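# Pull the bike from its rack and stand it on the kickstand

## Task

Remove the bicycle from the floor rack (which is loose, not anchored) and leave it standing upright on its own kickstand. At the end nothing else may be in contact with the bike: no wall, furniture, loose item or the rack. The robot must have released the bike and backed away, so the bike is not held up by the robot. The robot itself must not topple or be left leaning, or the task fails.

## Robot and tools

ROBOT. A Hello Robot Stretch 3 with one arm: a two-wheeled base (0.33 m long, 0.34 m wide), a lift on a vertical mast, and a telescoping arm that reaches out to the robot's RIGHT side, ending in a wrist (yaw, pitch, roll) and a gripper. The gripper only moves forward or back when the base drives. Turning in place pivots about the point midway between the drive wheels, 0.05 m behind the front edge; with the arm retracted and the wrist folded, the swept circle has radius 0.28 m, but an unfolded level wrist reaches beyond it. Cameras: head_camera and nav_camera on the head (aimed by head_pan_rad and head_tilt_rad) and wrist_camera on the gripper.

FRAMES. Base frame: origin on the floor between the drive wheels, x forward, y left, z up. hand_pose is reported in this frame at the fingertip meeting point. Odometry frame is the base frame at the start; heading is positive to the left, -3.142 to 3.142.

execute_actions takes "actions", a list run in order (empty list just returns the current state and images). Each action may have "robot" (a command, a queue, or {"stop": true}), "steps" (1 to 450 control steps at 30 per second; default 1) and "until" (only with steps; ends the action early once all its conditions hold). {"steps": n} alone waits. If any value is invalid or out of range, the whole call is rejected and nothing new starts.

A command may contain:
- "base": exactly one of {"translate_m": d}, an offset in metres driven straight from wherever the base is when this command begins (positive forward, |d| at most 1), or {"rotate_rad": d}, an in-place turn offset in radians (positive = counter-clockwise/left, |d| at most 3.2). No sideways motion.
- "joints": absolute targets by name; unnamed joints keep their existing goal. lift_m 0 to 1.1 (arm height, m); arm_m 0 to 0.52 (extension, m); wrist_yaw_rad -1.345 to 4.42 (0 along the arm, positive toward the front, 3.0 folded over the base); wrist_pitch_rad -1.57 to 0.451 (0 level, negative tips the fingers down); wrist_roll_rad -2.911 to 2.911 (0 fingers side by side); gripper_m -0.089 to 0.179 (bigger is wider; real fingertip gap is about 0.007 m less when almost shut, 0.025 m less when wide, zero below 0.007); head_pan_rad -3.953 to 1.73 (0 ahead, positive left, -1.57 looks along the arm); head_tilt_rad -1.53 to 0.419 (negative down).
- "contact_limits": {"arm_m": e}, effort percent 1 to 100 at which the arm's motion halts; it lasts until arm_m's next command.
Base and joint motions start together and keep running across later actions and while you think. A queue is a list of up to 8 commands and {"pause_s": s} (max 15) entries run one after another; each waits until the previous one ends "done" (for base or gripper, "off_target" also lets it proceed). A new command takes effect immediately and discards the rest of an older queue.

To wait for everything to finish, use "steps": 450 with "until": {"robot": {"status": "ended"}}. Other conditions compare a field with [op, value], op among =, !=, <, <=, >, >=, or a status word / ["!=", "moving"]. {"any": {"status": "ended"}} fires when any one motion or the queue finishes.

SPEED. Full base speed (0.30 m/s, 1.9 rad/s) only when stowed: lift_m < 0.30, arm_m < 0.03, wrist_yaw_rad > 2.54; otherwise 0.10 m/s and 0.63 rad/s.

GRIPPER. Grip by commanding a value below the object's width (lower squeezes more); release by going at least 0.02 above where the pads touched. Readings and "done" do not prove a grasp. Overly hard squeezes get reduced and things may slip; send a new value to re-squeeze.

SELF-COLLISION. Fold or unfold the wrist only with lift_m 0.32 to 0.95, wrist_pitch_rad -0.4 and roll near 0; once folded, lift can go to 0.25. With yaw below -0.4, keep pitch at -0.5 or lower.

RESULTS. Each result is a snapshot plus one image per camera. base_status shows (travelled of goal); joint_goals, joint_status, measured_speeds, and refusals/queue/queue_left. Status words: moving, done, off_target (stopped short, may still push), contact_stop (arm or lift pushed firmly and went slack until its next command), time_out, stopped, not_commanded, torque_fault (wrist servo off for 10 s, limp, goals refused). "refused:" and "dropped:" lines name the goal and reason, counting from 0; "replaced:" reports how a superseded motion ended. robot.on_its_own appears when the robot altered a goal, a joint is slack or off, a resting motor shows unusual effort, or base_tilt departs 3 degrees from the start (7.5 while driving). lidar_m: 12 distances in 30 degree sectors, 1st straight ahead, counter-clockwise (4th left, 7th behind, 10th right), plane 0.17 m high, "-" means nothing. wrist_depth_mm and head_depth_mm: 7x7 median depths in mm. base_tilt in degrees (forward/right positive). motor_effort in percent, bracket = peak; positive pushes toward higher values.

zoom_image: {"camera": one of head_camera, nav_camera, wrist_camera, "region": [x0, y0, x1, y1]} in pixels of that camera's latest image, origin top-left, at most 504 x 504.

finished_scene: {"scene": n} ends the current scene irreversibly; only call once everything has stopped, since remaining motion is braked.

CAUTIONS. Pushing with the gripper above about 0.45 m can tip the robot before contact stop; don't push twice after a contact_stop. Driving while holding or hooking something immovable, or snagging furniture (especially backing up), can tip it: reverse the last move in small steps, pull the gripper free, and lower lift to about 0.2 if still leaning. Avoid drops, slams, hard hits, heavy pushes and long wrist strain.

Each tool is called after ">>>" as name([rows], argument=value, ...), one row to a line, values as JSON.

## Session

>>> execute_actions(actions=[])

Scene clock: 0.00 s.
robot.base_odometry: x=+0.000 y=+0.000 heading=+0.000 (m, m, rad; robot's odometry frame)
robot.turned_by_wheels: +0.000 (rad since the last result)
robot.turned_by_imu: +0.000 (rad since the last result)
robot.base_tilt: forward=-2.4 right=-1.4 (deg)
robot.lidar_m: 2.09 2.60 1.78 2.84 1.82 1.66 1.49 0.96 0.87 0.88 1.08 2.07
robot.head_depth_mm: 1943 1955 1957 1961 1953 1965 1956 / 1949 2041 2038 2039 2026 2040 2045 / 1981 2159 2155 2139 2139 2153 2116 / 1974 2250 2270 2240 2247 2265 2207 / 1989 2348 2353 2358 2366 2351 2182 / 2003 2475 2485 2478 2470 2484 2177 / 2037 2593 2618 2609 2626 2626 2156
robot.base_status: not_commanded
robot.joint_positions: lift_m=+0.590 arm_m=+0.001 wrist_yaw_rad=+3.126 wrist_pitch_rad=-0.378 wrist_roll_rad=-0.011 gripper_m=+0.037 head_pan_rad=-0.015 head_tilt_rad=+0.005
robot.joint_goals: lift_m=+0.590 arm_m=+0.001 wrist_yaw_rad=+3.126 wrist_pitch_rad=-0.378 wrist_roll_rad=-0.011 gripper_m=+0.037 head_pan_rad=-0.015 head_tilt_rad=+0.005
robot.joint_status: lift_m=not_commanded arm_m=not_commanded wrist_yaw_rad=not_commanded wrist_pitch_rad=not_commanded wrist_roll_rad=not_commanded gripper_m=not_commanded head_pan_rad=not_commanded head_tilt_rad=not_commanded
robot.measured_speeds: translate_m=+0.000 rotate_rad=+0.000 lift_m=+0.000 arm_m=+0.000 wrist_yaw_rad=+0.000 wrist_pitch_rad=+0.000 wrist_roll_rad=+0.000 head_pan_rad=+0.000 head_tilt_rad=+0.000
robot: refusals=0 queue=idle queue_left=0
robot.motor_effort: left_wheel=+1 right_wheel=+0 lift_m=+30 arm_m=+0 wrist_yaw_rad=+0 wrist_pitch_rad=+4 wrist_roll_rad=+0 gripper_m=+0 head_pan_rad=-1 head_tilt_rad=+1 (%)
robot.hand_pose: x=-0.0177 y=+0.0834 z=+0.6112 quat_wxyz=(+0.138, +0.691, +0.129, +0.698) (m; robot's base frame)
robot.wrist_depth_mm: - - - - - - - / - - - - - - - / - - - - - - - / - - - - - - - / - - - - - - - / 916 907 936 934 958 928 920 / 778 796 769 777 761 777 777
pictures: head_camera (sideways: a quarter turn clockwise sets it upright), nav_camera (sideways: a quarter turn counterclockwise sets it upright), wrist_camera
Images, in order (width x height): head_camera 896x504, nav_camera 672x504, wrist_camera 644x364.

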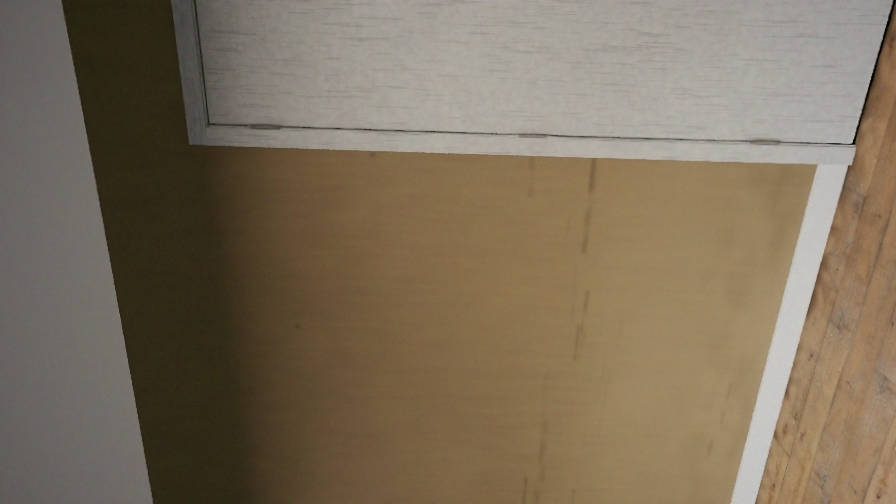

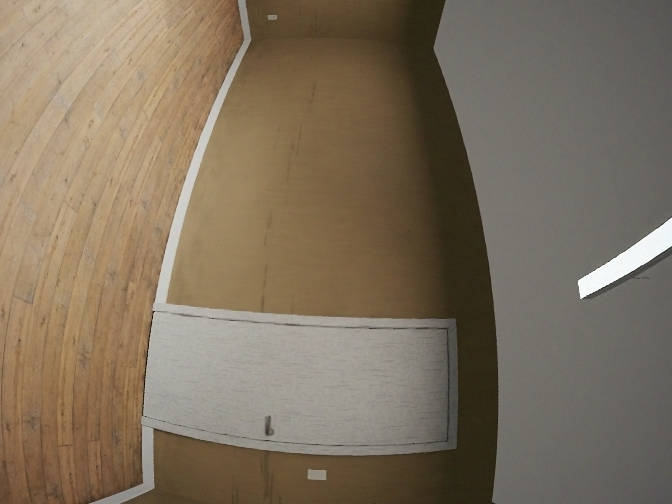

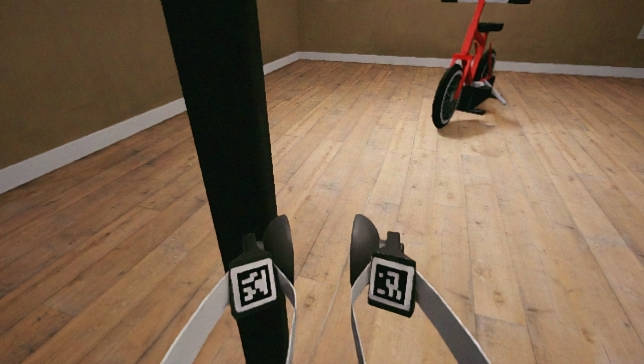

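Here the rear wheel looks to be in the rack, and the stand perhaps already down.

>>> execute_actions([
  {"robot":[{"base":{"rotate_rad":0.75},"joints":{"lift_m":0.27,"head_tilt_rad":-0.6,"head_pan_rad":0.75}},{"base":{"translate_m":1.0}}],"steps":450,"until":{"robot":{"status":"ended"}}},
])

Scene clock: 8.67 s.
robot.base_odometry: x=+0.732 y=+0.682 heading=+0.750 (m, m, rad; robot's odometry frame)
robot.turned_by_wheels: +0.750 (rad since the last result)
robot.turned_by_imu: +0.753 (rad since the last result)
robot.base_tilt: forward=-2.5 right=-1.4 (deg)
robot.lidar_m: 2.50 1.06 0.97 2.14 2.12 2.23 1.80 1.76 1.86 1.67 1.65 1.75
robot.head_depth_mm: 2487 2743 2933 2187 1775 1457 1231 / 2550 2864 3014 1866 1719 1447 1228 / 2639 2947 3094 1711 1703 1444 1230 / 2762 3077 2987 2299 1466 1450 1225 / 2833 3200 3135 2278 1762 1448 1225 / 2951 3285 3138 2251 1764 1439 1224 / 2968 3275 3136 2260 1768 1443 1228
robot.base_status: done (translate_m +1.0000 of +1.0000)
robot.joint_positions: lift_m=+0.270 arm_m=+0.001 wrist_yaw_rad=+3.126 wrist_pitch_rad=-0.378 wrist_roll_rad=-0.011 gripper_m=+0.037 head_pan_rad=+0.743 head_tilt_rad=-0.593
robot.joint_goals: lift_m=+0.270 arm_m=+0.001 wrist_yaw_rad=+3.126 wrist_pitch_rad=-0.378 wrist_roll_rad=-0.011 gripper_m=+0.037 head_pan_rad=+0.750 head_tilt_rad=-0.600
robot.joint_status: lift_m=done arm_m=not_commanded wrist_yaw_rad=not_commanded wrist_pitch_rad=not_commanded wrist_roll_rad=not_commanded gripper_m=not_commanded head_pan_rad=done head_tilt_rad=done
robot.measured_speeds: translate_m=+0.000 rotate_rad=+0.000 lift_m=+0.000 arm_m=+0.000 wrist_yaw_rad=+0.000 wrist_pitch_rad=+0.000 wrist_roll_rad=+0.000 head_pan_rad=+0.000 head_tilt_rad=+0.000
robot: refusals=0 queue=done queue_left=0
robot.motor_effort: left_wheel=-2(8) right_wheel=+3(10) lift_m=+27(29) arm_m=+0(0) wrist_yaw_rad=+0(1) wrist_pitch_rad=+4(4) wrist_roll_rad=+0(0) gripper_m=+1(1) head_pan_rad=+6(52) head_tilt_rad=-3(26) (%)
robot.hand_pose: x=-0.0177 y=+0.0834 z=+0.2918 quat_wxyz=(+0.138, +0.691, +0.129, +0.698) (m; robot's base frame)
robot.wrist_depth_mm: - - - - - - - / - - - - - - 811 / - - - - - - 884 / 806 790 - 792 794 795 797 / 619 627 612 628 657 626 620 / 512 514 - 535 526 509 509 / 445 - - - 437 434 433
pictures: head_camera (sideways: a quarter turn clockwise sets it upright), nav_camera (sideways: a quarter turn counterclockwise sets it upright), wrist_camera
Images, in order (width x height): head_camera 896x504, nav_camera 672x504, wrist_camera 644x364.

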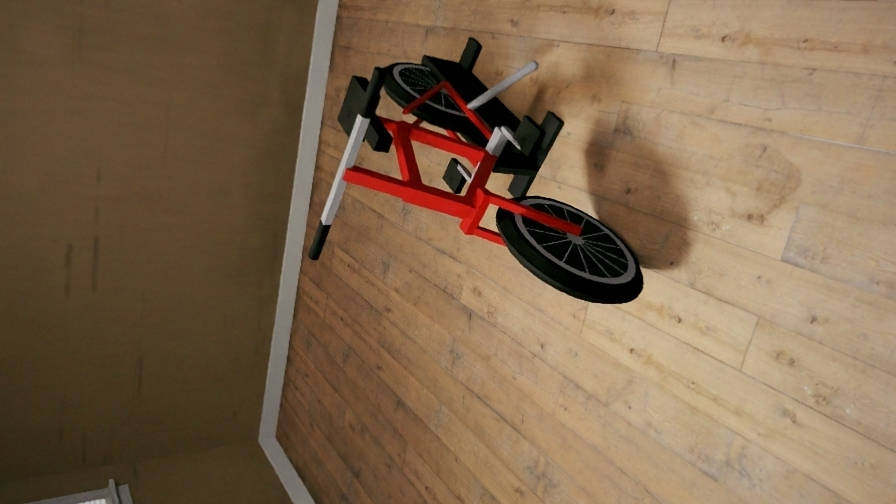

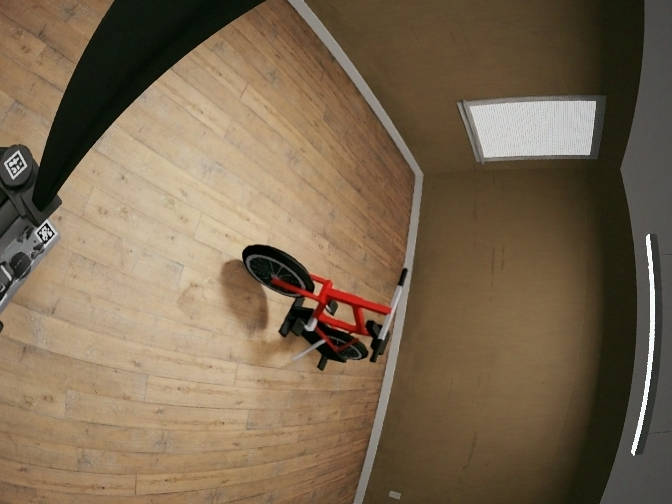

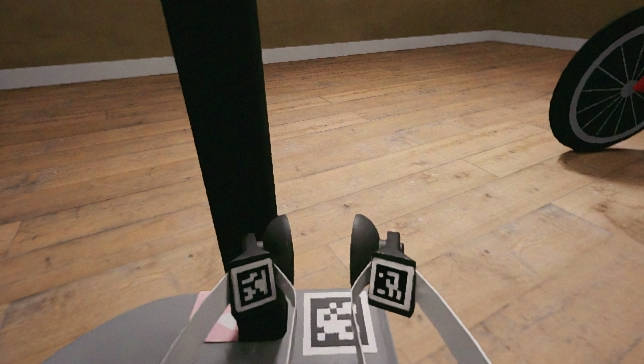

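>>> execute_actions([
  {"robot":[{"base":{"rotate_rad":0.09}},{"base":{"translate_m":0.7}},{"base":{"translate_m":0.67}},{"base":{"rotate_rad":3.1},"joints":{"head_pan_rad":-1.57,"head_tilt_rad":-0.95}},{"joints":{"lift_m":0.36,"wrist_pitch_rad":-0.4}},{"joints":{"wrist_yaw_rad":0,"gripper_m":0.1}},{"joints":{"lift_m":0.28,"wrist_pitch_rad":-0.1,"wrist_roll_rad":0.36,"arm_m":0.15}}],"steps":450,"until":{"robot":{"status":"ended"}}},
  {"steps":300,"until":{"robot":{"status":"ended"}}},
])

Scene clock: 27.13 s.
robot.base_odometry: x=+1.646 y=+1.701 heading=-2.344 (m, m, rad; robot's odometry frame)
robot.turned_by_wheels: +3.190 (rad since the last result)
robot.turned_by_imu: +3.193 (rad since the last result)
robot.base_tilt: forward=-2.5 right=-1.3 (deg)
robot.lidar_m: 3.08 3.00 1.55 1.19 1.17 1.23 1.76 1.73 0.72 0.60 0.75 0.88
robot.head_depth_mm: 2419 2169 1836 1571 1353 1225 1110 / 2638 2177 1828 1243 1351 1224 1141 / 2653 2176 1827 1183 1370 1192 - / 2557 2198 1817 1242 1334 1218 1141 / 2512 2179 1830 1236 1361 1234 1111 / 2453 2182 1828 1476 1356 1232 1111 / 2341 2198 1758 1154 1358 1223 1109
robot.base_status: done (rotate_rad +3.0999 of +3.1000)
robot.joint_positions: lift_m=+0.280 arm_m=+0.150 wrist_yaw_rad=+0.001 wrist_pitch_rad=-0.122 wrist_roll_rad=+0.355 gripper_m=+0.100 head_pan_rad=-1.563 head_tilt_rad=-0.938
robot.joint_goals: lift_m=+0.280 arm_m=+0.150 wrist_yaw_rad=+0.000 wrist_pitch_rad=-0.100 wrist_roll_rad=+0.360 gripper_m=+0.100 head_pan_rad=-1.570 head_tilt_rad=-0.950
robot.joint_status: lift_m=done arm_m=done wrist_yaw_rad=done wrist_pitch_rad=done wrist_roll_rad=done gripper_m=done head_pan_rad=done head_tilt_rad=done
robot.measured_speeds: translate_m=+0.000 rotate_rad=+0.000 lift_m=+0.000 arm_m=+0.000 wrist_yaw_rad=+0.000 wrist_pitch_rad=+0.000 wrist_roll_rad=+0.000 head_pan_rad=+0.000 head_tilt_rad=+0.000
robot: refusals=0 queue=done queue_left=0
robot.motor_effort: left_wheel=-2(11) right_wheel=+3(14) lift_m=+27(35) arm_m=+5(4) wrist_yaw_rad=+0(3) wrist_pitch_rad=+8(8) wrist_roll_rad=+2(3) gripper_m=+0(79) head_pan_rad=-4(53) head_tilt_rad=-4(19) (%)
robot.hand_pose: x=-0.0211 y=-0.5460 z=+0.3636 quat_wxyz=(+0.570, +0.036, -0.819, -0.050) (m; robot's base frame)
robot.wrist_depth_mm: - 214 260 - - - - / 249 272 - - - - - / - 277 - - 316 322 930 / - - 307 328 318 336 359 / - - - 340 328 357 365 / - - 476 346 341 357 367 / 313 343 379 346 346 364 386
pictures: head_camera (sideways: a quarter turn clockwise sets it upright), nav_camera (sideways: a quarter turn counterclockwise sets it upright), wrist_camera
Images, in order (width x height): head_camera 896x504, nav_camera 672x504, wrist_camera 644x364.

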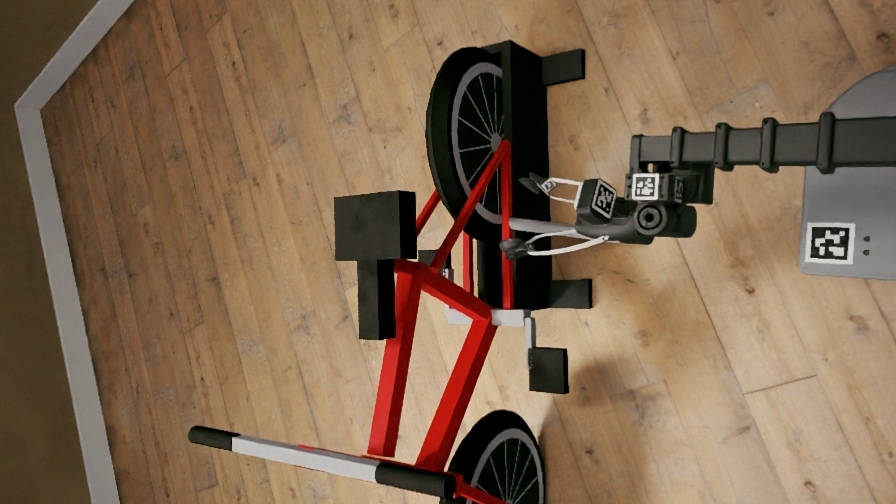

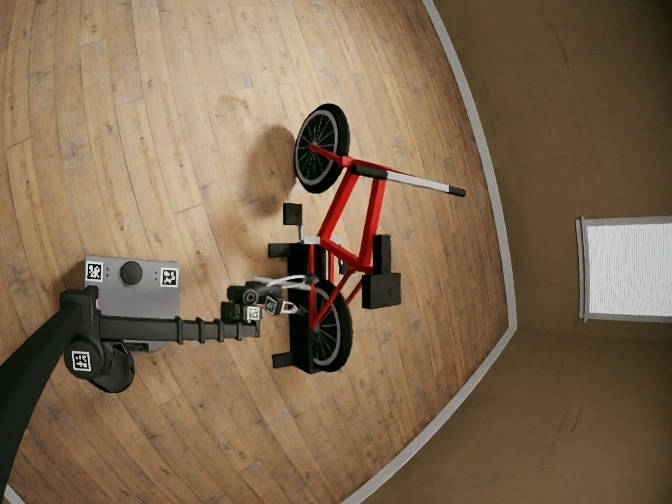

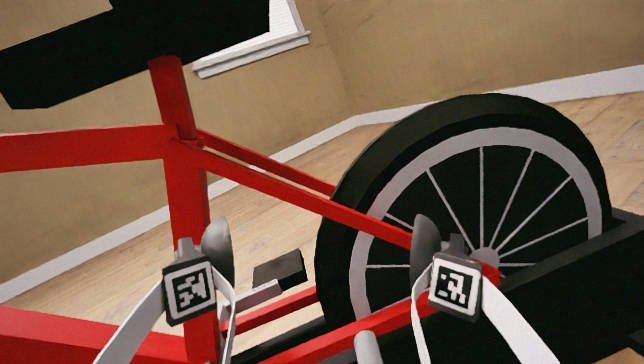

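>>> execute_actions([
  {"robot":[{"base":{"translate_m":0.14}},{"joints":{"arm_m":0.24}}],"steps":450,"until":{"robot":{"status":"ended"}}},
])

Scene clock: 31.70 s.
robot.base_odometry: x=+1.549 y=+1.601 heading=-2.344 (m, m, rad; robot's odometry frame)
robot.turned_by_wheels: +0.000 (rad since the last result)
robot.turned_by_imu: +0.000 (rad since the last result)
robot.base_tilt: forward=-2.2 right=-1.3 (deg)
robot.lidar_m: 2.96 2.90 1.62 1.25 1.23 1.29 1.87 1.85 0.71 0.62 0.69 2.68
robot.head_depth_mm: 2534 2169 1823 1276 1358 1229 1114 / 2642 2187 1826 1199 1354 1232 1143 / 2597 2192 1841 1239 - 1226 - / 2521 2170 1824 1235 1331 1227 1141 / 2466 2181 1777 1483 1351 1231 1107 / 2407 2194 1837 1124 1359 1227 1109 / 2309 2181 1834 1224 1346 1231 1114
robot.base_status: done (translate_m +0.1400 of +0.1400)
robot.joint_positions: lift_m=+0.280 arm_m=+0.240 wrist_yaw_rad=+0.001 wrist_pitch_rad=-0.122 wrist_roll_rad=+0.355 gripper_m=+0.100 head_pan_rad=-1.563 head_tilt_rad=-0.938
robot.joint_goals: lift_m=+0.280 arm_m=+0.240 wrist_yaw_rad=+0.000 wrist_pitch_rad=-0.100 wrist_roll_rad=+0.360 gripper_m=+0.100 head_pan_rad=-1.570 head_tilt_rad=-0.950
robot.joint_status: lift_m=done arm_m=done wrist_yaw_rad=done wrist_pitch_rad=done wrist_roll_rad=done gripper_m=done head_pan_rad=done head_tilt_rad=done
robot.measured_speeds: translate_m=+0.000 rotate_rad=+0.000 lift_m=+0.000 arm_m=+0.000 wrist_yaw_rad=+0.000 wrist_pitch_rad=+0.000 wrist_roll_rad=+0.000 head_pan_rad=+0.000 head_tilt_rad=+0.000
robot: refusals=0 queue=done queue_left=0
robot.motor_effort: left_wheel=-3(4) right_wheel=+3(8) lift_m=+27(27) arm_m=+5(7) wrist_yaw_rad=-1(1) wrist_pitch_rad=+8(8) wrist_roll_rad=+2(2) gripper_m=+0(1) head_pan_rad=-4(5) head_tilt_rad=-4(4) (%)
robot.hand_pose: x=-0.0211 y=-0.6360 z=+0.3636 quat_wxyz=(+0.570, +0.036, -0.819, -0.050) (m; robot's base frame)
robot.wrist_depth_mm: - - - - - - - / 168 172 178 186 - - 229 / - - - 200 262 - 223 / - - - 209 - 240 226 / - - - 218 902 242 237 / - - 894 230 361 245 253 / 218 241 713 241 324 269 236
pictures: head_camera (sideways: a quarter turn clockwise sets it upright), nav_camera (sideways: a quarter turn counterclockwise sets it upright), wrist_camera
Images, in order (width x height): head_camera 896x504, nav_camera 672x504, wrist_camera 644x364.

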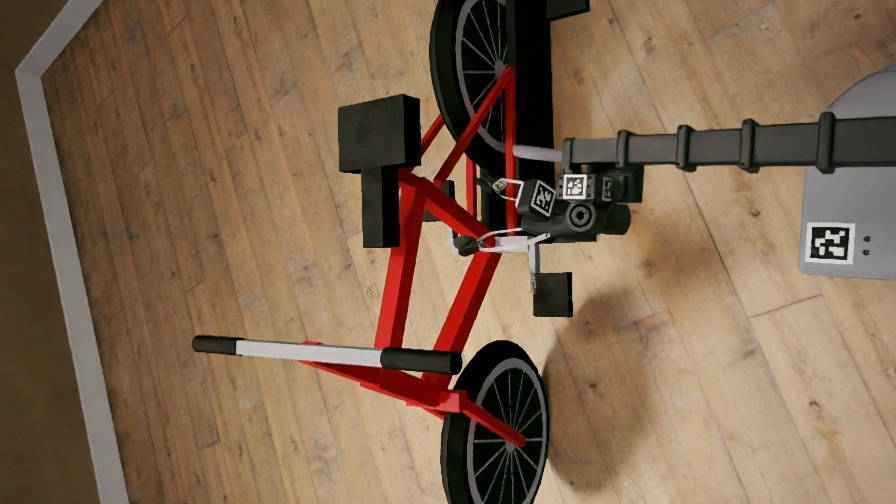

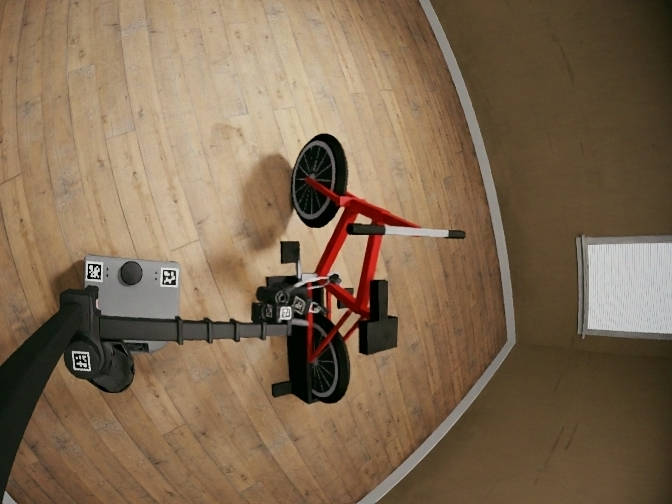

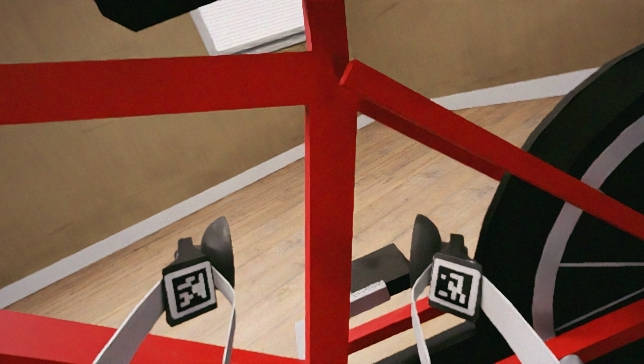

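>>> execute_actions([
  {"robot":[{"joints":{"arm_m":0.305}},{"joints":{"gripper_m":-0.02}},{"base":{"translate_m":0.1},"joints":{"head_pan_rad":-1.8,"head_tilt_rad":-1.05}}],"steps":300,"until":{"robot":{"status":"ended"}}},
])

Scene clock: 37.10 s.
robot.base_odometry: x=+1.479 y=+1.530 heading=-2.344 (m, m, rad; robot's odometry frame)
robot.turned_by_wheels: -0.001 (rad since the last result)
robot.turned_by_imu: -0.001 (rad since the last result)
robot.base_tilt: forward=-2.5 right=-1.4 (deg)
robot.lidar_m: 2.86 2.80 1.68 1.29 1.27 1.34 1.94 1.94 0.70 0.61 0.68 2.63
robot.head_depth_mm: 2162 1886 1670 1439 1322 1206 1133 / 2206 1899 1644 1406 1319 1217 - / 2217 1900 1629 1350 1337 - - / 2216 1916 993 1282 1324 1226 - / 2234 1906 1033 1297 1331 1198 1103 / 2221 1917 1662 1429 1324 1207 1102 / 2231 1872 937 1157 1328 1205 1102
robot.base_status: done (translate_m +0.1000 of +0.1000)
robot.joint_positions: lift_m=+0.280 arm_m=+0.305 wrist_yaw_rad=-0.025 wrist_pitch_rad=-0.129 wrist_roll_rad=+0.358 gripper_m=-0.019 head_pan_rad=-1.793 head_tilt_rad=-1.037
robot.joint_goals: lift_m=+0.280 arm_m=+0.305 wrist_yaw_rad=+0.000 wrist_pitch_rad=-0.100 wrist_roll_rad=+0.360 gripper_m=-0.020 head_pan_rad=-1.800 head_tilt_rad=-1.050
robot.joint_status: lift_m=done arm_m=done wrist_yaw_rad=done wrist_pitch_rad=done wrist_roll_rad=done gripper_m=done head_pan_rad=done head_tilt_rad=done
robot.measured_speeds: translate_m=+0.000 rotate_rad=+0.000 lift_m=+0.000 arm_m=+0.000 wrist_yaw_rad=+0.000 wrist_pitch_rad=+0.000 wrist_roll_rad=+0.000 head_pan_rad=+0.000 head_tilt_rad=+0.000
robot: refusals=0 queue=done queue_left=0
robot.on_its_own: right_wheel is at rest, and its effort (+22) is outside its rest range (-18 to +18); wrist_yaw_rad is at rest, and its effort (+21) is outside its rest range (-12 to +12)
robot.motor_effort: left_wheel=-14(17) right_wheel=+22(41) lift_m=+29(29) arm_m=+0(4) wrist_yaw_rad=+21(42) wrist_pitch_rad=+10(13) wrist_roll_rad=+1(2) gripper_m=-20(95) head_pan_rad=-4(29) head_tilt_rad=-4(14) (%)
robot.hand_pose: x=-0.0277 y=-0.7009 z=+0.3618 quat_wxyz=(+0.568, +0.027, -0.820, -0.060) (m; robot's base frame)
robot.wrist_depth_mm: - - - 124 - - - / 110 113 118 124 95 - - / - - - 132 198 106 898 / - - - 137 - 224 118 / - - - 142 820 688 172 / - - - 148 610 550 174 / - 851 690 156 298 204 180
pictures: head_camera (sideways: a quarter turn clockwise sets it upright), nav_camera (sideways: a quarter turn counterclockwise sets it upright), wrist_camera
Images, in order (width x height): head_camera 896x504, nav_camera 672x504, wrist_camera 644x364.

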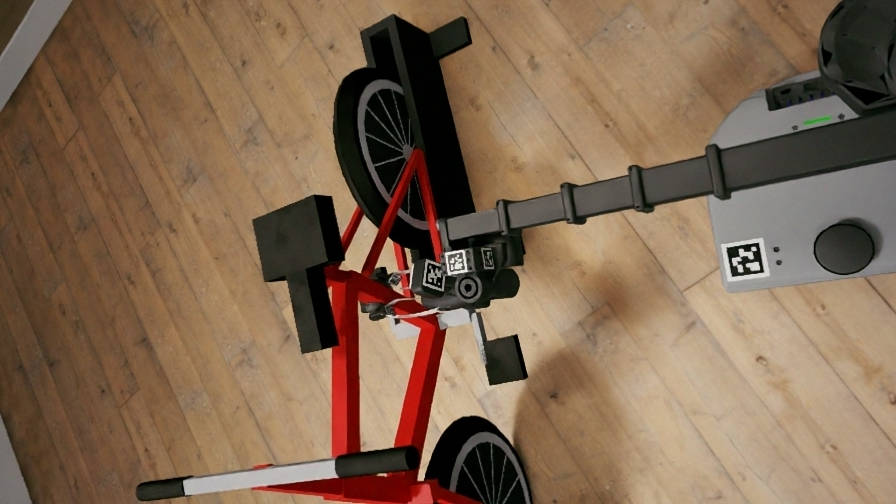

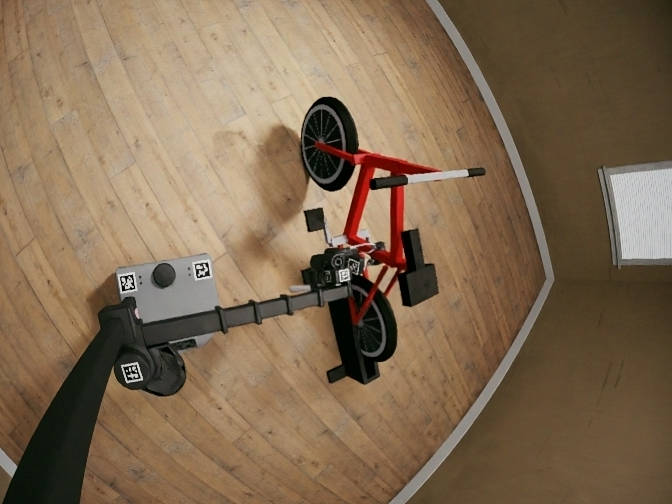

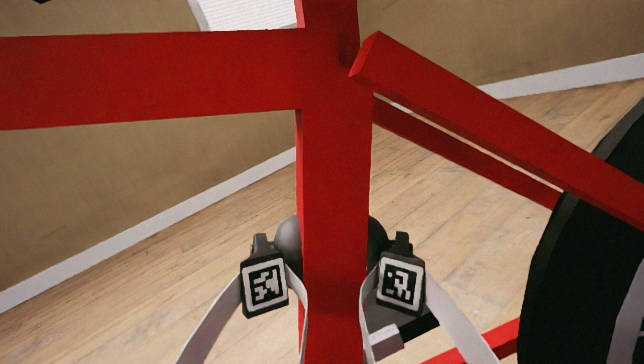

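>>> execute_actions([
  {"robot":{"base":{"translate_m":0.13}},"steps":300,"until":{"robot":{"status":"ended"}}},
])

Scene clock: 39.67 s.
robot.base_odometry: x=+1.388 y=+1.437 heading=-2.344 (m, m, rad; robot's odometry frame)
robot.turned_by_wheels: +0.000 (rad since the last result)
robot.turned_by_imu: +0.000 (rad since the last result)
robot.base_tilt: forward=-2.4 right=-1.3 (deg)
robot.lidar_m: 2.75 2.69 1.76 1.35 1.33 1.40 2.03 2.06 0.62 0.64 0.67 2.58
robot.head_depth_mm: 2219 1899 1646 1427 1320 1203 1127 / 2202 1900 1652 1401 1326 1214 - / 2212 1897 1193 1318 1346 - - / 2224 1897 994 1299 1302 1227 - / 2205 1909 1575 1217 1325 1198 1109 / 2241 1906 1662 1409 1322 1208 1108 / 2221 1872 928 1121 1325 1209 1108
robot.base_status: done (translate_m +0.1300 of +0.1300)
robot.joint_positions: lift_m=+0.280 arm_m=+0.305 wrist_yaw_rad=-0.125 wrist_pitch_rad=-0.130 wrist_roll_rad=+0.358 gripper_m=-0.019 head_pan_rad=-1.793 head_tilt_rad=-1.037
robot.joint_goals: lift_m=+0.280 arm_m=+0.305 wrist_yaw_rad=-0.106 wrist_pitch_rad=-0.100 wrist_roll_rad=+0.360 gripper_m=-0.020 head_pan_rad=-1.800 head_tilt_rad=-1.050
robot.joint_status: lift_m=done arm_m=done wrist_yaw_rad=done wrist_pitch_rad=done wrist_roll_rad=done gripper_m=done head_pan_rad=done head_tilt_rad=done
robot.measured_speeds: translate_m=+0.000 rotate_rad=+0.000 lift_m=+0.000 arm_m=+0.000 wrist_yaw_rad=+0.000 wrist_pitch_rad=+0.000 wrist_roll_rad=+0.000 head_pan_rad=+0.000 head_tilt_rad=+0.000
robot: refusals=0 queue=done queue_left=0
robot.on_its_own: wrist_yaw_rad is held at -0.106, not at your +0.000, by its stall guard, which is not easing now; right_wheel is at rest, and its effort (+19) is outside its rest range (-18 to +18); wrist_yaw_rad is at rest, and its effort (+16) is outside its rest range (-12 to +12)
robot.motor_effort: left_wheel=-11(25) right_wheel=+19(49) lift_m=+29(30) arm_m=+0(0) wrist_yaw_rad=+16(54) wrist_pitch_rad=+10(11) wrist_roll_rad=+1(1) gripper_m=-21(24) head_pan_rad=-4(4) head_tilt_rad=-5(4) (%)
robot.hand_pose: x=-0.0529 y=-0.6990 z=+0.3616 quat_wxyz=(+0.565, -0.014, -0.820, -0.089) (m; robot's base frame)
robot.wrist_depth_mm: - - - 132 - - - / 106 111 120 130 105 - - / - - - 138 217 121 191 / - - - 143 - 242 143 / - - - 145 820 647 189 / - - - 150 602 209 195 / - 858 683 158 308 208 204
pictures: head_camera (sideways: a quarter turn clockwise sets it upright), nav_camera (sideways: a quarter turn counterclockwise sets it upright), wrist_camera
Images, in order (width x height): head_camera 896x504, nav_camera 672x504, wrist_camera 644x364.

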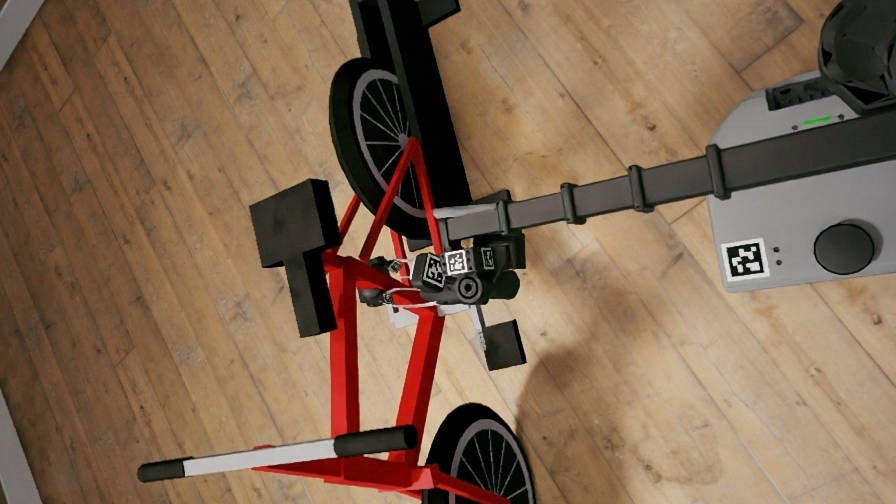

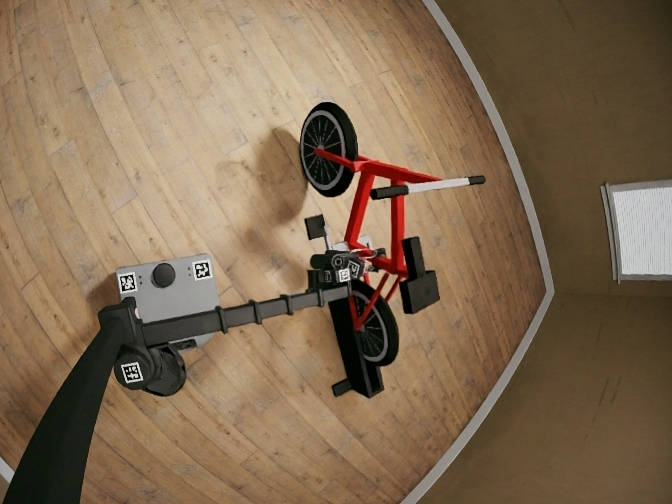

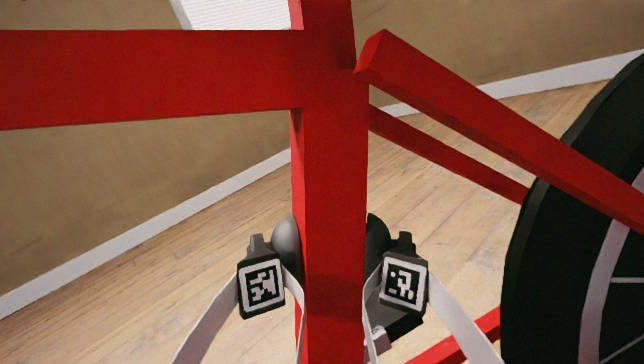

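>>> execute_actions([
  {"robot":{"base":{"translate_m":0.13},"joints":{"head_pan_rad":-1.9}},"steps":300,"until":{"robot":{"status":"ended"}}},
])

Scene clock: 42.70 s.
robot.base_odometry: x=+1.297 y=+1.344 heading=-2.344 (m, m, rad; robot's odometry frame)
robot.turned_by_wheels: +0.000 (rad since the last result)
robot.turned_by_imu: +0.000 (rad since the last result)
robot.base_tilt: forward=-2.3 right=-1.3 (deg)
robot.lidar_m: 2.63 2.57 1.80 1.41 1.39 1.46 2.10 2.17 0.62 0.66 0.65 2.52
robot.head_depth_mm: 2195 1901 1652 1468 1321 1200 - / 2211 1891 1625 1434 1331 1219 - / 2204 1886 1631 1402 1322 - - / 2222 1894 990 1298 1305 1222 - / 2224 1899 1031 1233 1304 1204 1104 / 2241 1923 1651 1452 1330 1204 1104 / 2240 1900 904 1087 1300 1210 1107
robot.base_status: done (translate_m +0.1300 of +0.1300)
robot.joint_positions: lift_m=+0.280 arm_m=+0.305 wrist_yaw_rad=-0.253 wrist_pitch_rad=-0.132 wrist_roll_rad=+0.355 gripper_m=-0.019 head_pan_rad=-1.893 head_tilt_rad=-1.037
robot.joint_goals: lift_m=+0.280 arm_m=+0.305 wrist_yaw_rad=-0.243 wrist_pitch_rad=-0.100 wrist_roll_rad=+0.360 gripper_m=-0.020 head_pan_rad=-1.900 head_tilt_rad=-1.050
robot.joint_status: lift_m=done arm_m=done wrist_yaw_rad=done wrist_pitch_rad=done wrist_roll_rad=done gripper_m=done head_pan_rad=done head_tilt_rad=done
robot.measured_speeds: translate_m=+0.000 rotate_rad=+0.000 lift_m=+0.000 arm_m=+0.000 wrist_yaw_rad=+0.000 wrist_pitch_rad=+0.000 wrist_roll_rad=+0.000 head_pan_rad=+0.000 head_tilt_rad=+0.000
robot: refusals=0 queue=done queue_left=0
robot.on_its_own: wrist_yaw_rad is held at -0.243, not at your +0.000, by its stall guard, which is not easing now
robot.motor_effort: left_wheel=-8(23) right_wheel=+12(44) lift_m=+29(29) arm_m=+0(0) wrist_yaw_rad=+9(52) wrist_pitch_rad=+11(11) wrist_roll_rad=+2(2) gripper_m=-20(24) head_pan_rad=-3(18) head_tilt_rad=-5(5) (%)
robot.hand_pose: x=-0.0842 y=-0.6928 z=+0.3610 quat_wxyz=(+0.559, -0.066, -0.817, -0.126) (m; robot's base frame)
robot.wrist_depth_mm: - 111 - 140 - - - / 102 109 121 136 117 - 228 / - - - 145 - 141 218 / - - - 149 - 219 185 / - - - 150 809 216 218 / - - - 152 613 216 240 / - 852 674 158 309 221 229
pictures: head_camera (sideways: a quarter turn clockwise sets it upright), nav_camera (sideways: a quarter turn counterclockwise sets it upright), wrist_camera
Images, in order (width x height): head_camera 896x504, nav_camera 672x504, wrist_camera 644x364.

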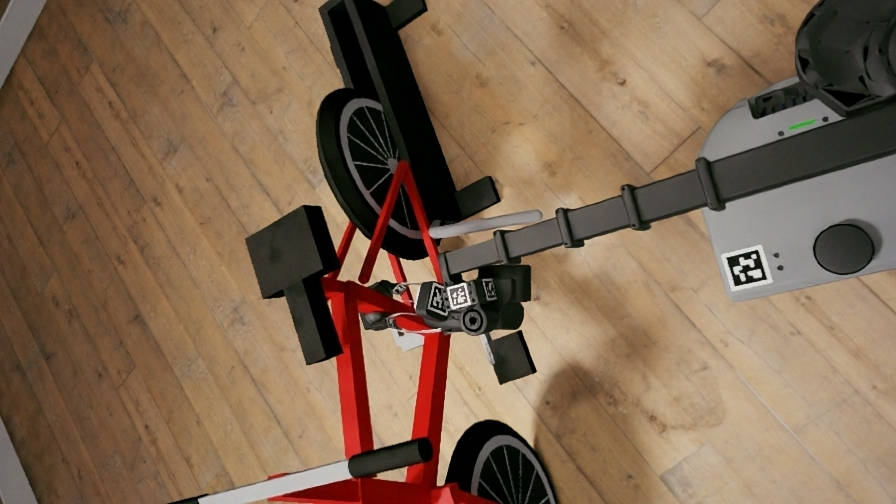

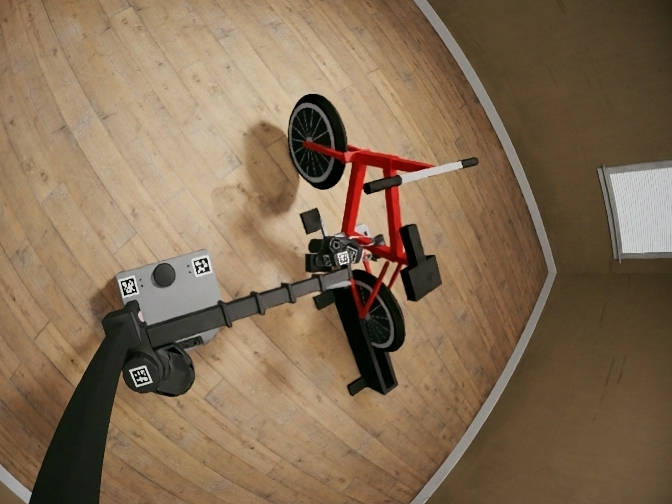

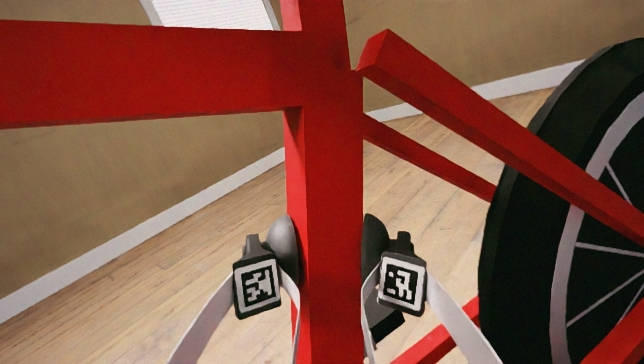

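>>> execute_actions([
  {"robot":[{"joints":{"arm_m":0.29}},{"joints":{"gripper_m":0.05}},{"pause_s":0.7},{"joints":{"gripper_m":0.09}},{"joints":{"arm_m":0.12,"wrist_yaw_rad":-0.1,"head_pan_rad":-2.1,"head_tilt_rad":-0.95}}],"steps":400,"until":{"robot":{"status":"ended"}}},
])

Scene clock: 48.77 s.
robot.base_odometry: x=+1.297 y=+1.344 heading=-2.344 (m, m, rad; robot's odometry frame)
robot.turned_by_wheels: +0.000 (rad since the last result)
robot.turned_by_imu: +0.000 (rad since the last result)
robot.base_tilt: forward=-2.4 right=-1.2 (deg)
robot.lidar_m: 2.63 2.57 1.81 1.41 1.39 1.46 2.11 2.18 0.62 0.67 0.65 2.52
robot.head_depth_mm: 2107 2143 1805 1561 1370 1224 1139 / 2268 2124 1795 1529 1365 1226 - / 2393 2133 1806 1469 1370 1244 - / 2508 2148 1807 1300 1375 1204 - / 2614 2152 1801 1239 1376 1184 1104 / 2629 2140 1803 1112 1307 1227 1112 / 2529 2127 1805 1504 1326 1225 1110
robot.base_status: done (translate_m +0.1300 of +0.1300)
robot.joint_positions: lift_m=+0.280 arm_m=+0.120 wrist_yaw_rad=-0.101 wrist_pitch_rad=-0.122 wrist_roll_rad=+0.355 gripper_m=+0.090 head_pan_rad=-2.093 head_tilt_rad=-0.952
robot.joint_goals: lift_m=+0.280 arm_m=+0.120 wrist_yaw_rad=-0.100 wrist_pitch_rad=-0.100 wrist_roll_rad=+0.360 gripper_m=+0.090 head_pan_rad=-2.100 head_tilt_rad=-0.950
robot.joint_status: lift_m=done arm_m=done wrist_yaw_rad=done wrist_pitch_rad=done wrist_roll_rad=done gripper_m=done head_pan_rad=done head_tilt_rad=done
robot.measured_speeds: translate_m=+0.000 rotate_rad=+0.000 lift_m=+0.000 arm_m=+0.000 wrist_yaw_rad=+0.000 wrist_pitch_rad=+0.000 wrist_roll_rad=+0.000 head_pan_rad=+0.000 head_tilt_rad=+0.000
robot: refusals=0 queue=done queue_left=0
robot.motor_effort: left_wheel=-1(7) right_wheel=+1(12) lift_m=+30(30) arm_m=-5(12) wrist_yaw_rad=+1(12) wrist_pitch_rad=+8(13) wrist_roll_rad=+2(2) gripper_m=+1(80) head_pan_rad=-2(28) head_tilt_rad=+1(4) (%)
robot.hand_pose: x=-0.0469 y=-0.5154 z=+0.3635 quat_wxyz=(+0.567, -0.006, -0.820, -0.079) (m; robot's base frame)
robot.wrist_depth_mm: - - 263 - - - - / 246 261 278 298 - 364 383 / - - - - 390 358 399 / - - - - - 366 414 / - - - 464 476 376 408 / 268 284 336 361 535 387 431 / - 883 684 337 525 452 417
pictures: head_camera (sideways: a quarter turn clockwise sets it upright), nav_camera (sideways: a quarter turn counterclockwise sets it upright), wrist_camera
Images, in order (width x height): head_camera 896x504, nav_camera 672x504, wrist_camera 644x364.

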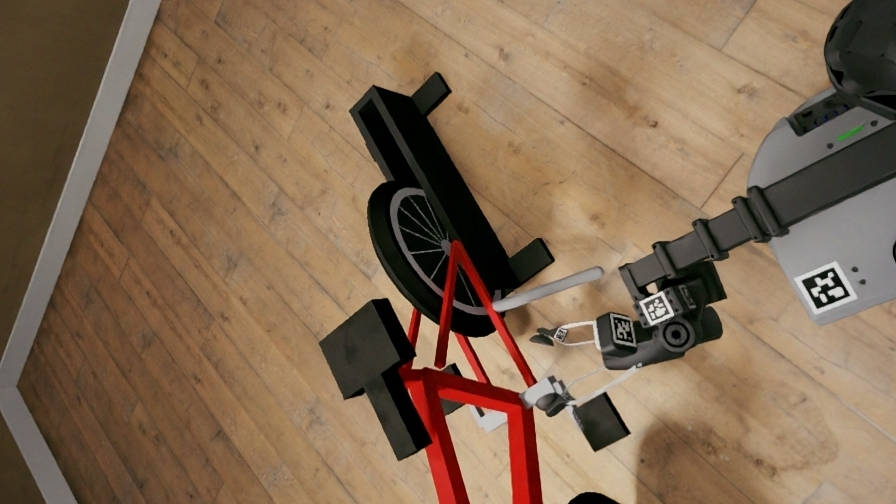

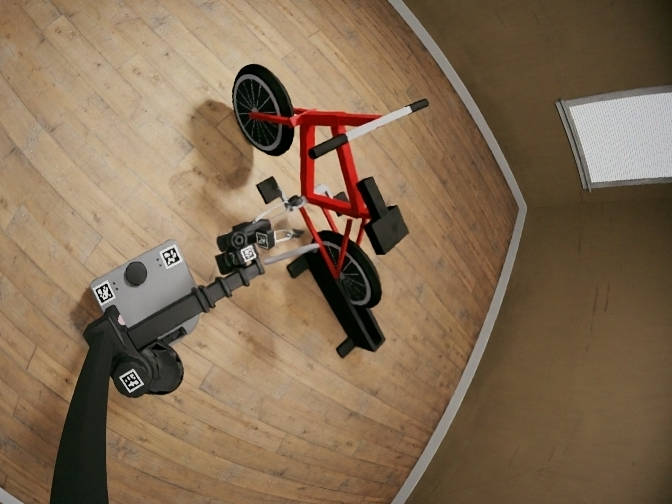

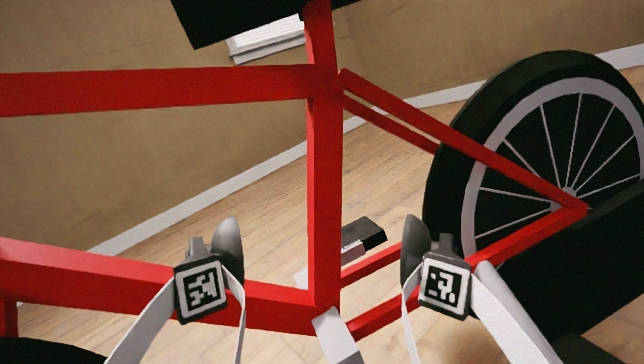

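>>> execute_actions([
  {"robot":[{"joints":{"arm_m":0.02,"lift_m":0.36,"wrist_yaw_rad":0,"wrist_roll_rad":0}},{"base":{"rotate_rad":0.07},"joints":{"wrist_pitch_rad":-1.3,"gripper_m":0.07}},{"base":{"translate_m":-0.84},"joints":{"head_pan_rad":-1.4}},{"joints":{"arm_m":0.48,"lift_m":0.33}}],"steps":450,"until":{"robot":{"status":"ended"}}},
  {"steps":300,"until":{"robot":{"status":"ended"}}},
])

Scene clock: 66.33 s.
robot.base_odometry: x=+1.840 y=+1.985 heading=-2.274 (m, m, rad; robot's odometry frame)
robot.turned_by_wheels: +0.070 (rad since the last result)
robot.turned_by_imu: +0.068 (rad since the last result)
robot.base_tilt: forward=-2.4 right=-1.2 (deg)
robot.lidar_m: 3.36 2.71 1.34 1.08 1.07 1.16 1.42 1.40 1.53 2.33 0.72 0.82
robot.head_depth_mm: 2563 2139 1801 1558 1363 1223 1107 / 2537 2132 1806 1500 1358 1222 - / 2526 2145 1800 1561 1351 1226 1146 / 2526 2121 1797 1556 1365 1224 1130 / 2481 2146 1793 1341 1379 1220 1107 / 2475 2150 1799 1268 1379 1224 1115 / 2426 2115 1804 1302 1353 1224 1112
robot.base_status: done (translate_m -0.8400 of -0.8400)
robot.joint_positions: lift_m=+0.330 arm_m=+0.480 wrist_yaw_rad=-0.001 wrist_pitch_rad=-1.298 wrist_roll_rad=+0.006 gripper_m=+0.070 head_pan_rad=-1.407 head_tilt_rad=-0.952
robot.joint_goals: lift_m=+0.330 arm_m=+0.480 wrist_yaw_rad=+0.000 wrist_pitch_rad=-1.300 wrist_roll_rad=+0.000 gripper_m=+0.070 head_pan_rad=-1.400 head_tilt_rad=-0.950
robot.joint_status: lift_m=done arm_m=done wrist_yaw_rad=done wrist_pitch_rad=done wrist_roll_rad=done gripper_m=done head_pan_rad=done head_tilt_rad=done
robot.measured_speeds: translate_m=+0.000 rotate_rad=+0.000 lift_m=+0.000 arm_m=+0.000 wrist_yaw_rad=+0.000 wrist_pitch_rad=+0.000 wrist_roll_rad=+0.000 head_pan_rad=+0.000 head_tilt_rad=+0.000
robot: refusals=0 queue=done queue_left=0
robot.motor_effort: left_wheel=-2(8) right_wheel=+3(9) lift_m=+26(35) arm_m=+4(5) wrist_yaw_rad=+2(5) wrist_pitch_rad=-1(7) wrist_roll_rad=-2(5) gripper_m=+0(74) head_pan_rad=+3(49) head_tilt_rad=+2(0) (%)
robot.hand_pose: x=-0.0217 y=-0.6704 z=+0.2156 quat_wxyz=(+0.561, +0.426, -0.565, -0.429) (m; robot's base frame)
robot.wrist_depth_mm: 413 408 409 411 414 417 419 / 404 399 406 404 407 406 409 / 391 230 233 399 396 400 400 / 316 360 384 391 386 393 393 / 221 223 223 379 386 384 386 / 371 373 - 377 - 378 381 / 367 368 370 372 371 375 374
pictures: head_camera (sideways: a quarter turn clockwise sets it upright), nav_camera (sideways: a quarter turn counterclockwise sets it upright), wrist_camera
Images, in order (width x height): head_camera 896x504, nav_camera 672x504, wrist_camera 644x364.

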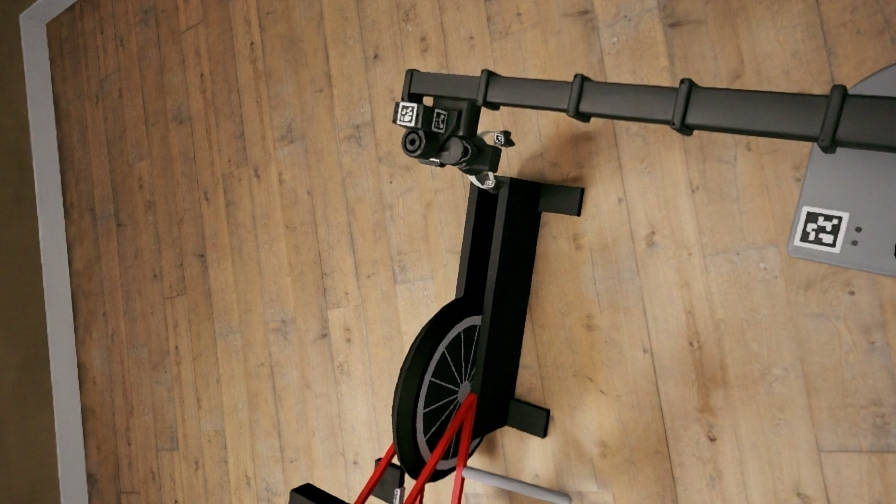

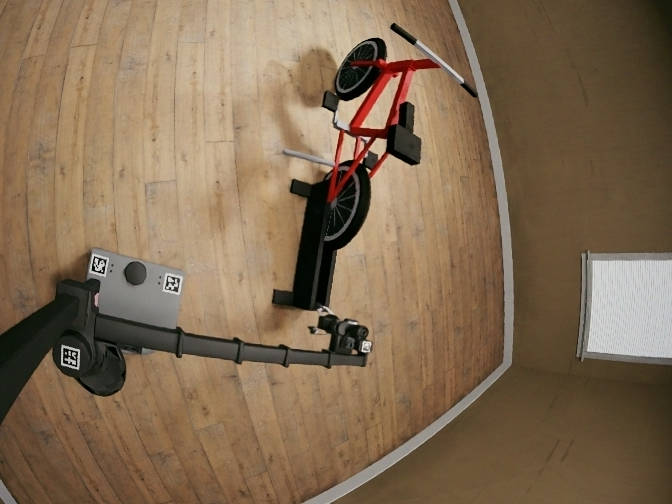

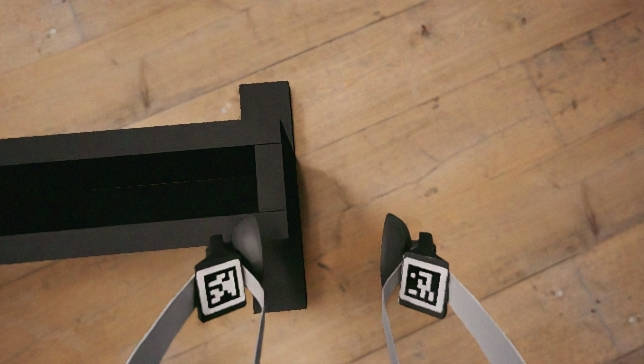

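>>> execute_actions([
  {"robot":[{"base":{"translate_m":0.04},"joints":{"arm_m":0.52}},{"joints":{"lift_m":0.285}}],"steps":450,"until":{"robot":{"status":"ended"}}},
])

Scene clock: 69.03 s.
robot.base_odometry: x=+1.814 y=+1.954 heading=-2.274 (m, m, rad; robot's odometry frame)
robot.turned_by_wheels: +0.000 (rad since the last result)
robot.turned_by_imu: +0.000 (rad since the last result)
robot.base_tilt: forward=-2.5 right=-1.4 (deg)
robot.lidar_m: 3.33 2.74 1.36 1.09 1.08 1.17 1.45 1.44 1.57 2.39 0.71 1.13
robot.head_depth_mm: 2577 2128 1799 1554 1372 1225 1106 / 2546 2130 1808 1540 1384 1225 1125 / 2543 2139 1798 1559 1348 1226 1146 / 2482 2137 1801 1553 1363 1225 1130 / 2453 2147 1807 1306 1373 1230 1111 / 2447 2137 1801 1287 1371 1230 1108 / 2408 2152 1718 1471 1348 1221 1108
robot.base_status: done (translate_m +0.0400 of +0.0400)
robot.joint_positions: lift_m=+0.285 arm_m=+0.520 wrist_yaw_rad=-0.001 wrist_pitch_rad=-1.298 wrist_roll_rad=+0.006 gripper_m=+0.070 head_pan_rad=-1.407 head_tilt_rad=-0.952
robot.joint_goals: lift_m=+0.285 arm_m=+0.520 wrist_yaw_rad=+0.000 wrist_pitch_rad=-1.300 wrist_roll_rad=+0.000 gripper_m=+0.070 head_pan_rad=-1.400 head_tilt_rad=-0.950
robot.joint_status: lift_m=done arm_m=done wrist_yaw_rad=done wrist_pitch_rad=done wrist_roll_rad=done gripper_m=done head_pan_rad=done head_tilt_rad=done
robot.measured_speeds: translate_m=+0.000 rotate_rad=+0.000 lift_m=+0.000 arm_m=+0.000 wrist_yaw_rad=+0.000 wrist_pitch_rad=+0.000 wrist_roll_rad=+0.000 head_pan_rad=+0.000 head_tilt_rad=+0.000
robot: refusals=0 queue=done queue_left=0
robot.motor_effort: left_wheel=-2(3) right_wheel=+2(9) lift_m=+27(28) arm_m=+5(5) wrist_yaw_rad=+1(1) wrist_pitch_rad=-1(1) wrist_roll_rad=-2(2) gripper_m=+0(0) head_pan_rad=+5(5) head_tilt_rad=+0(0) (%)
robot.hand_pose: x=-0.0217 y=-0.7104 z=+0.1706 quat_wxyz=(+0.561, +0.426, -0.565, -0.429) (m; robot's base frame)
robot.wrist_depth_mm: 359 360 362 362 363 368 367 / 353 353 355 358 357 361 361 / 346 350 348 329 353 351 354 / 260 180 181 182 345 347 348 / 333 336 336 334 338 339 342 / 250 217 - 175 - 335 336 / 172 321 325 309 330 333 329
pictures: head_camera (sideways: a quarter turn clockwise sets it upright), nav_camera (sideways: a quarter turn counterclockwise sets it upright), wrist_camera
Images, in order (width x height): head_camera 896x504, nav_camera 672x504, wrist_camera 644x364.

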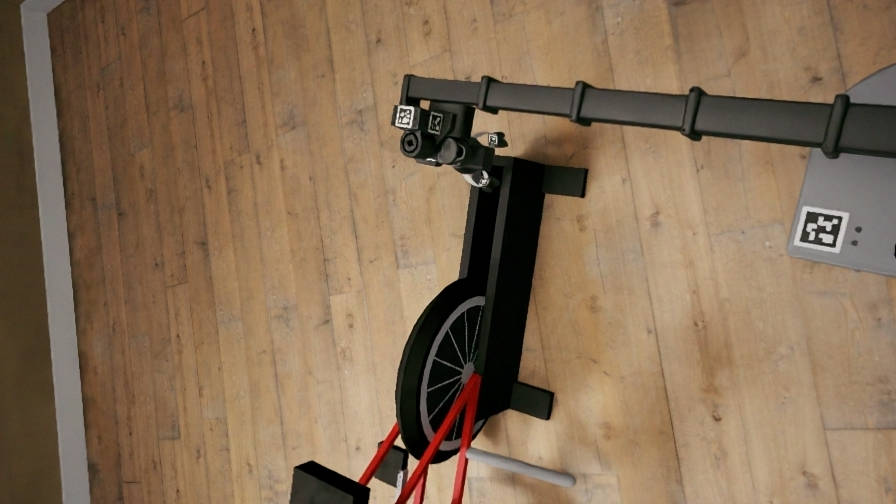

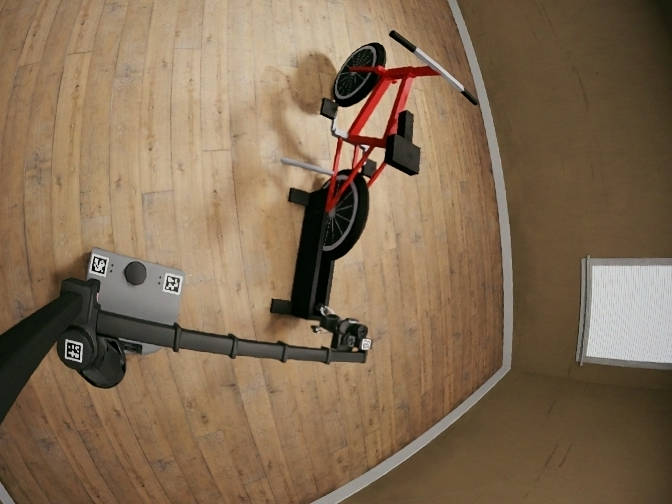

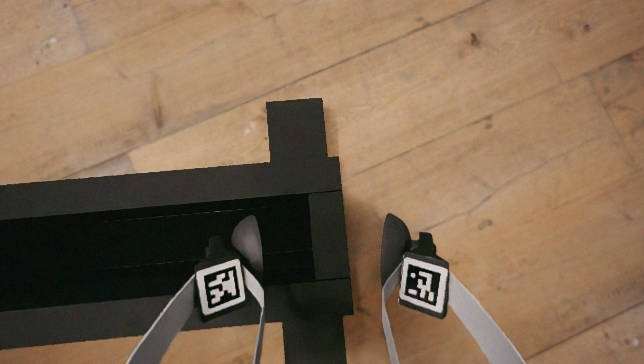

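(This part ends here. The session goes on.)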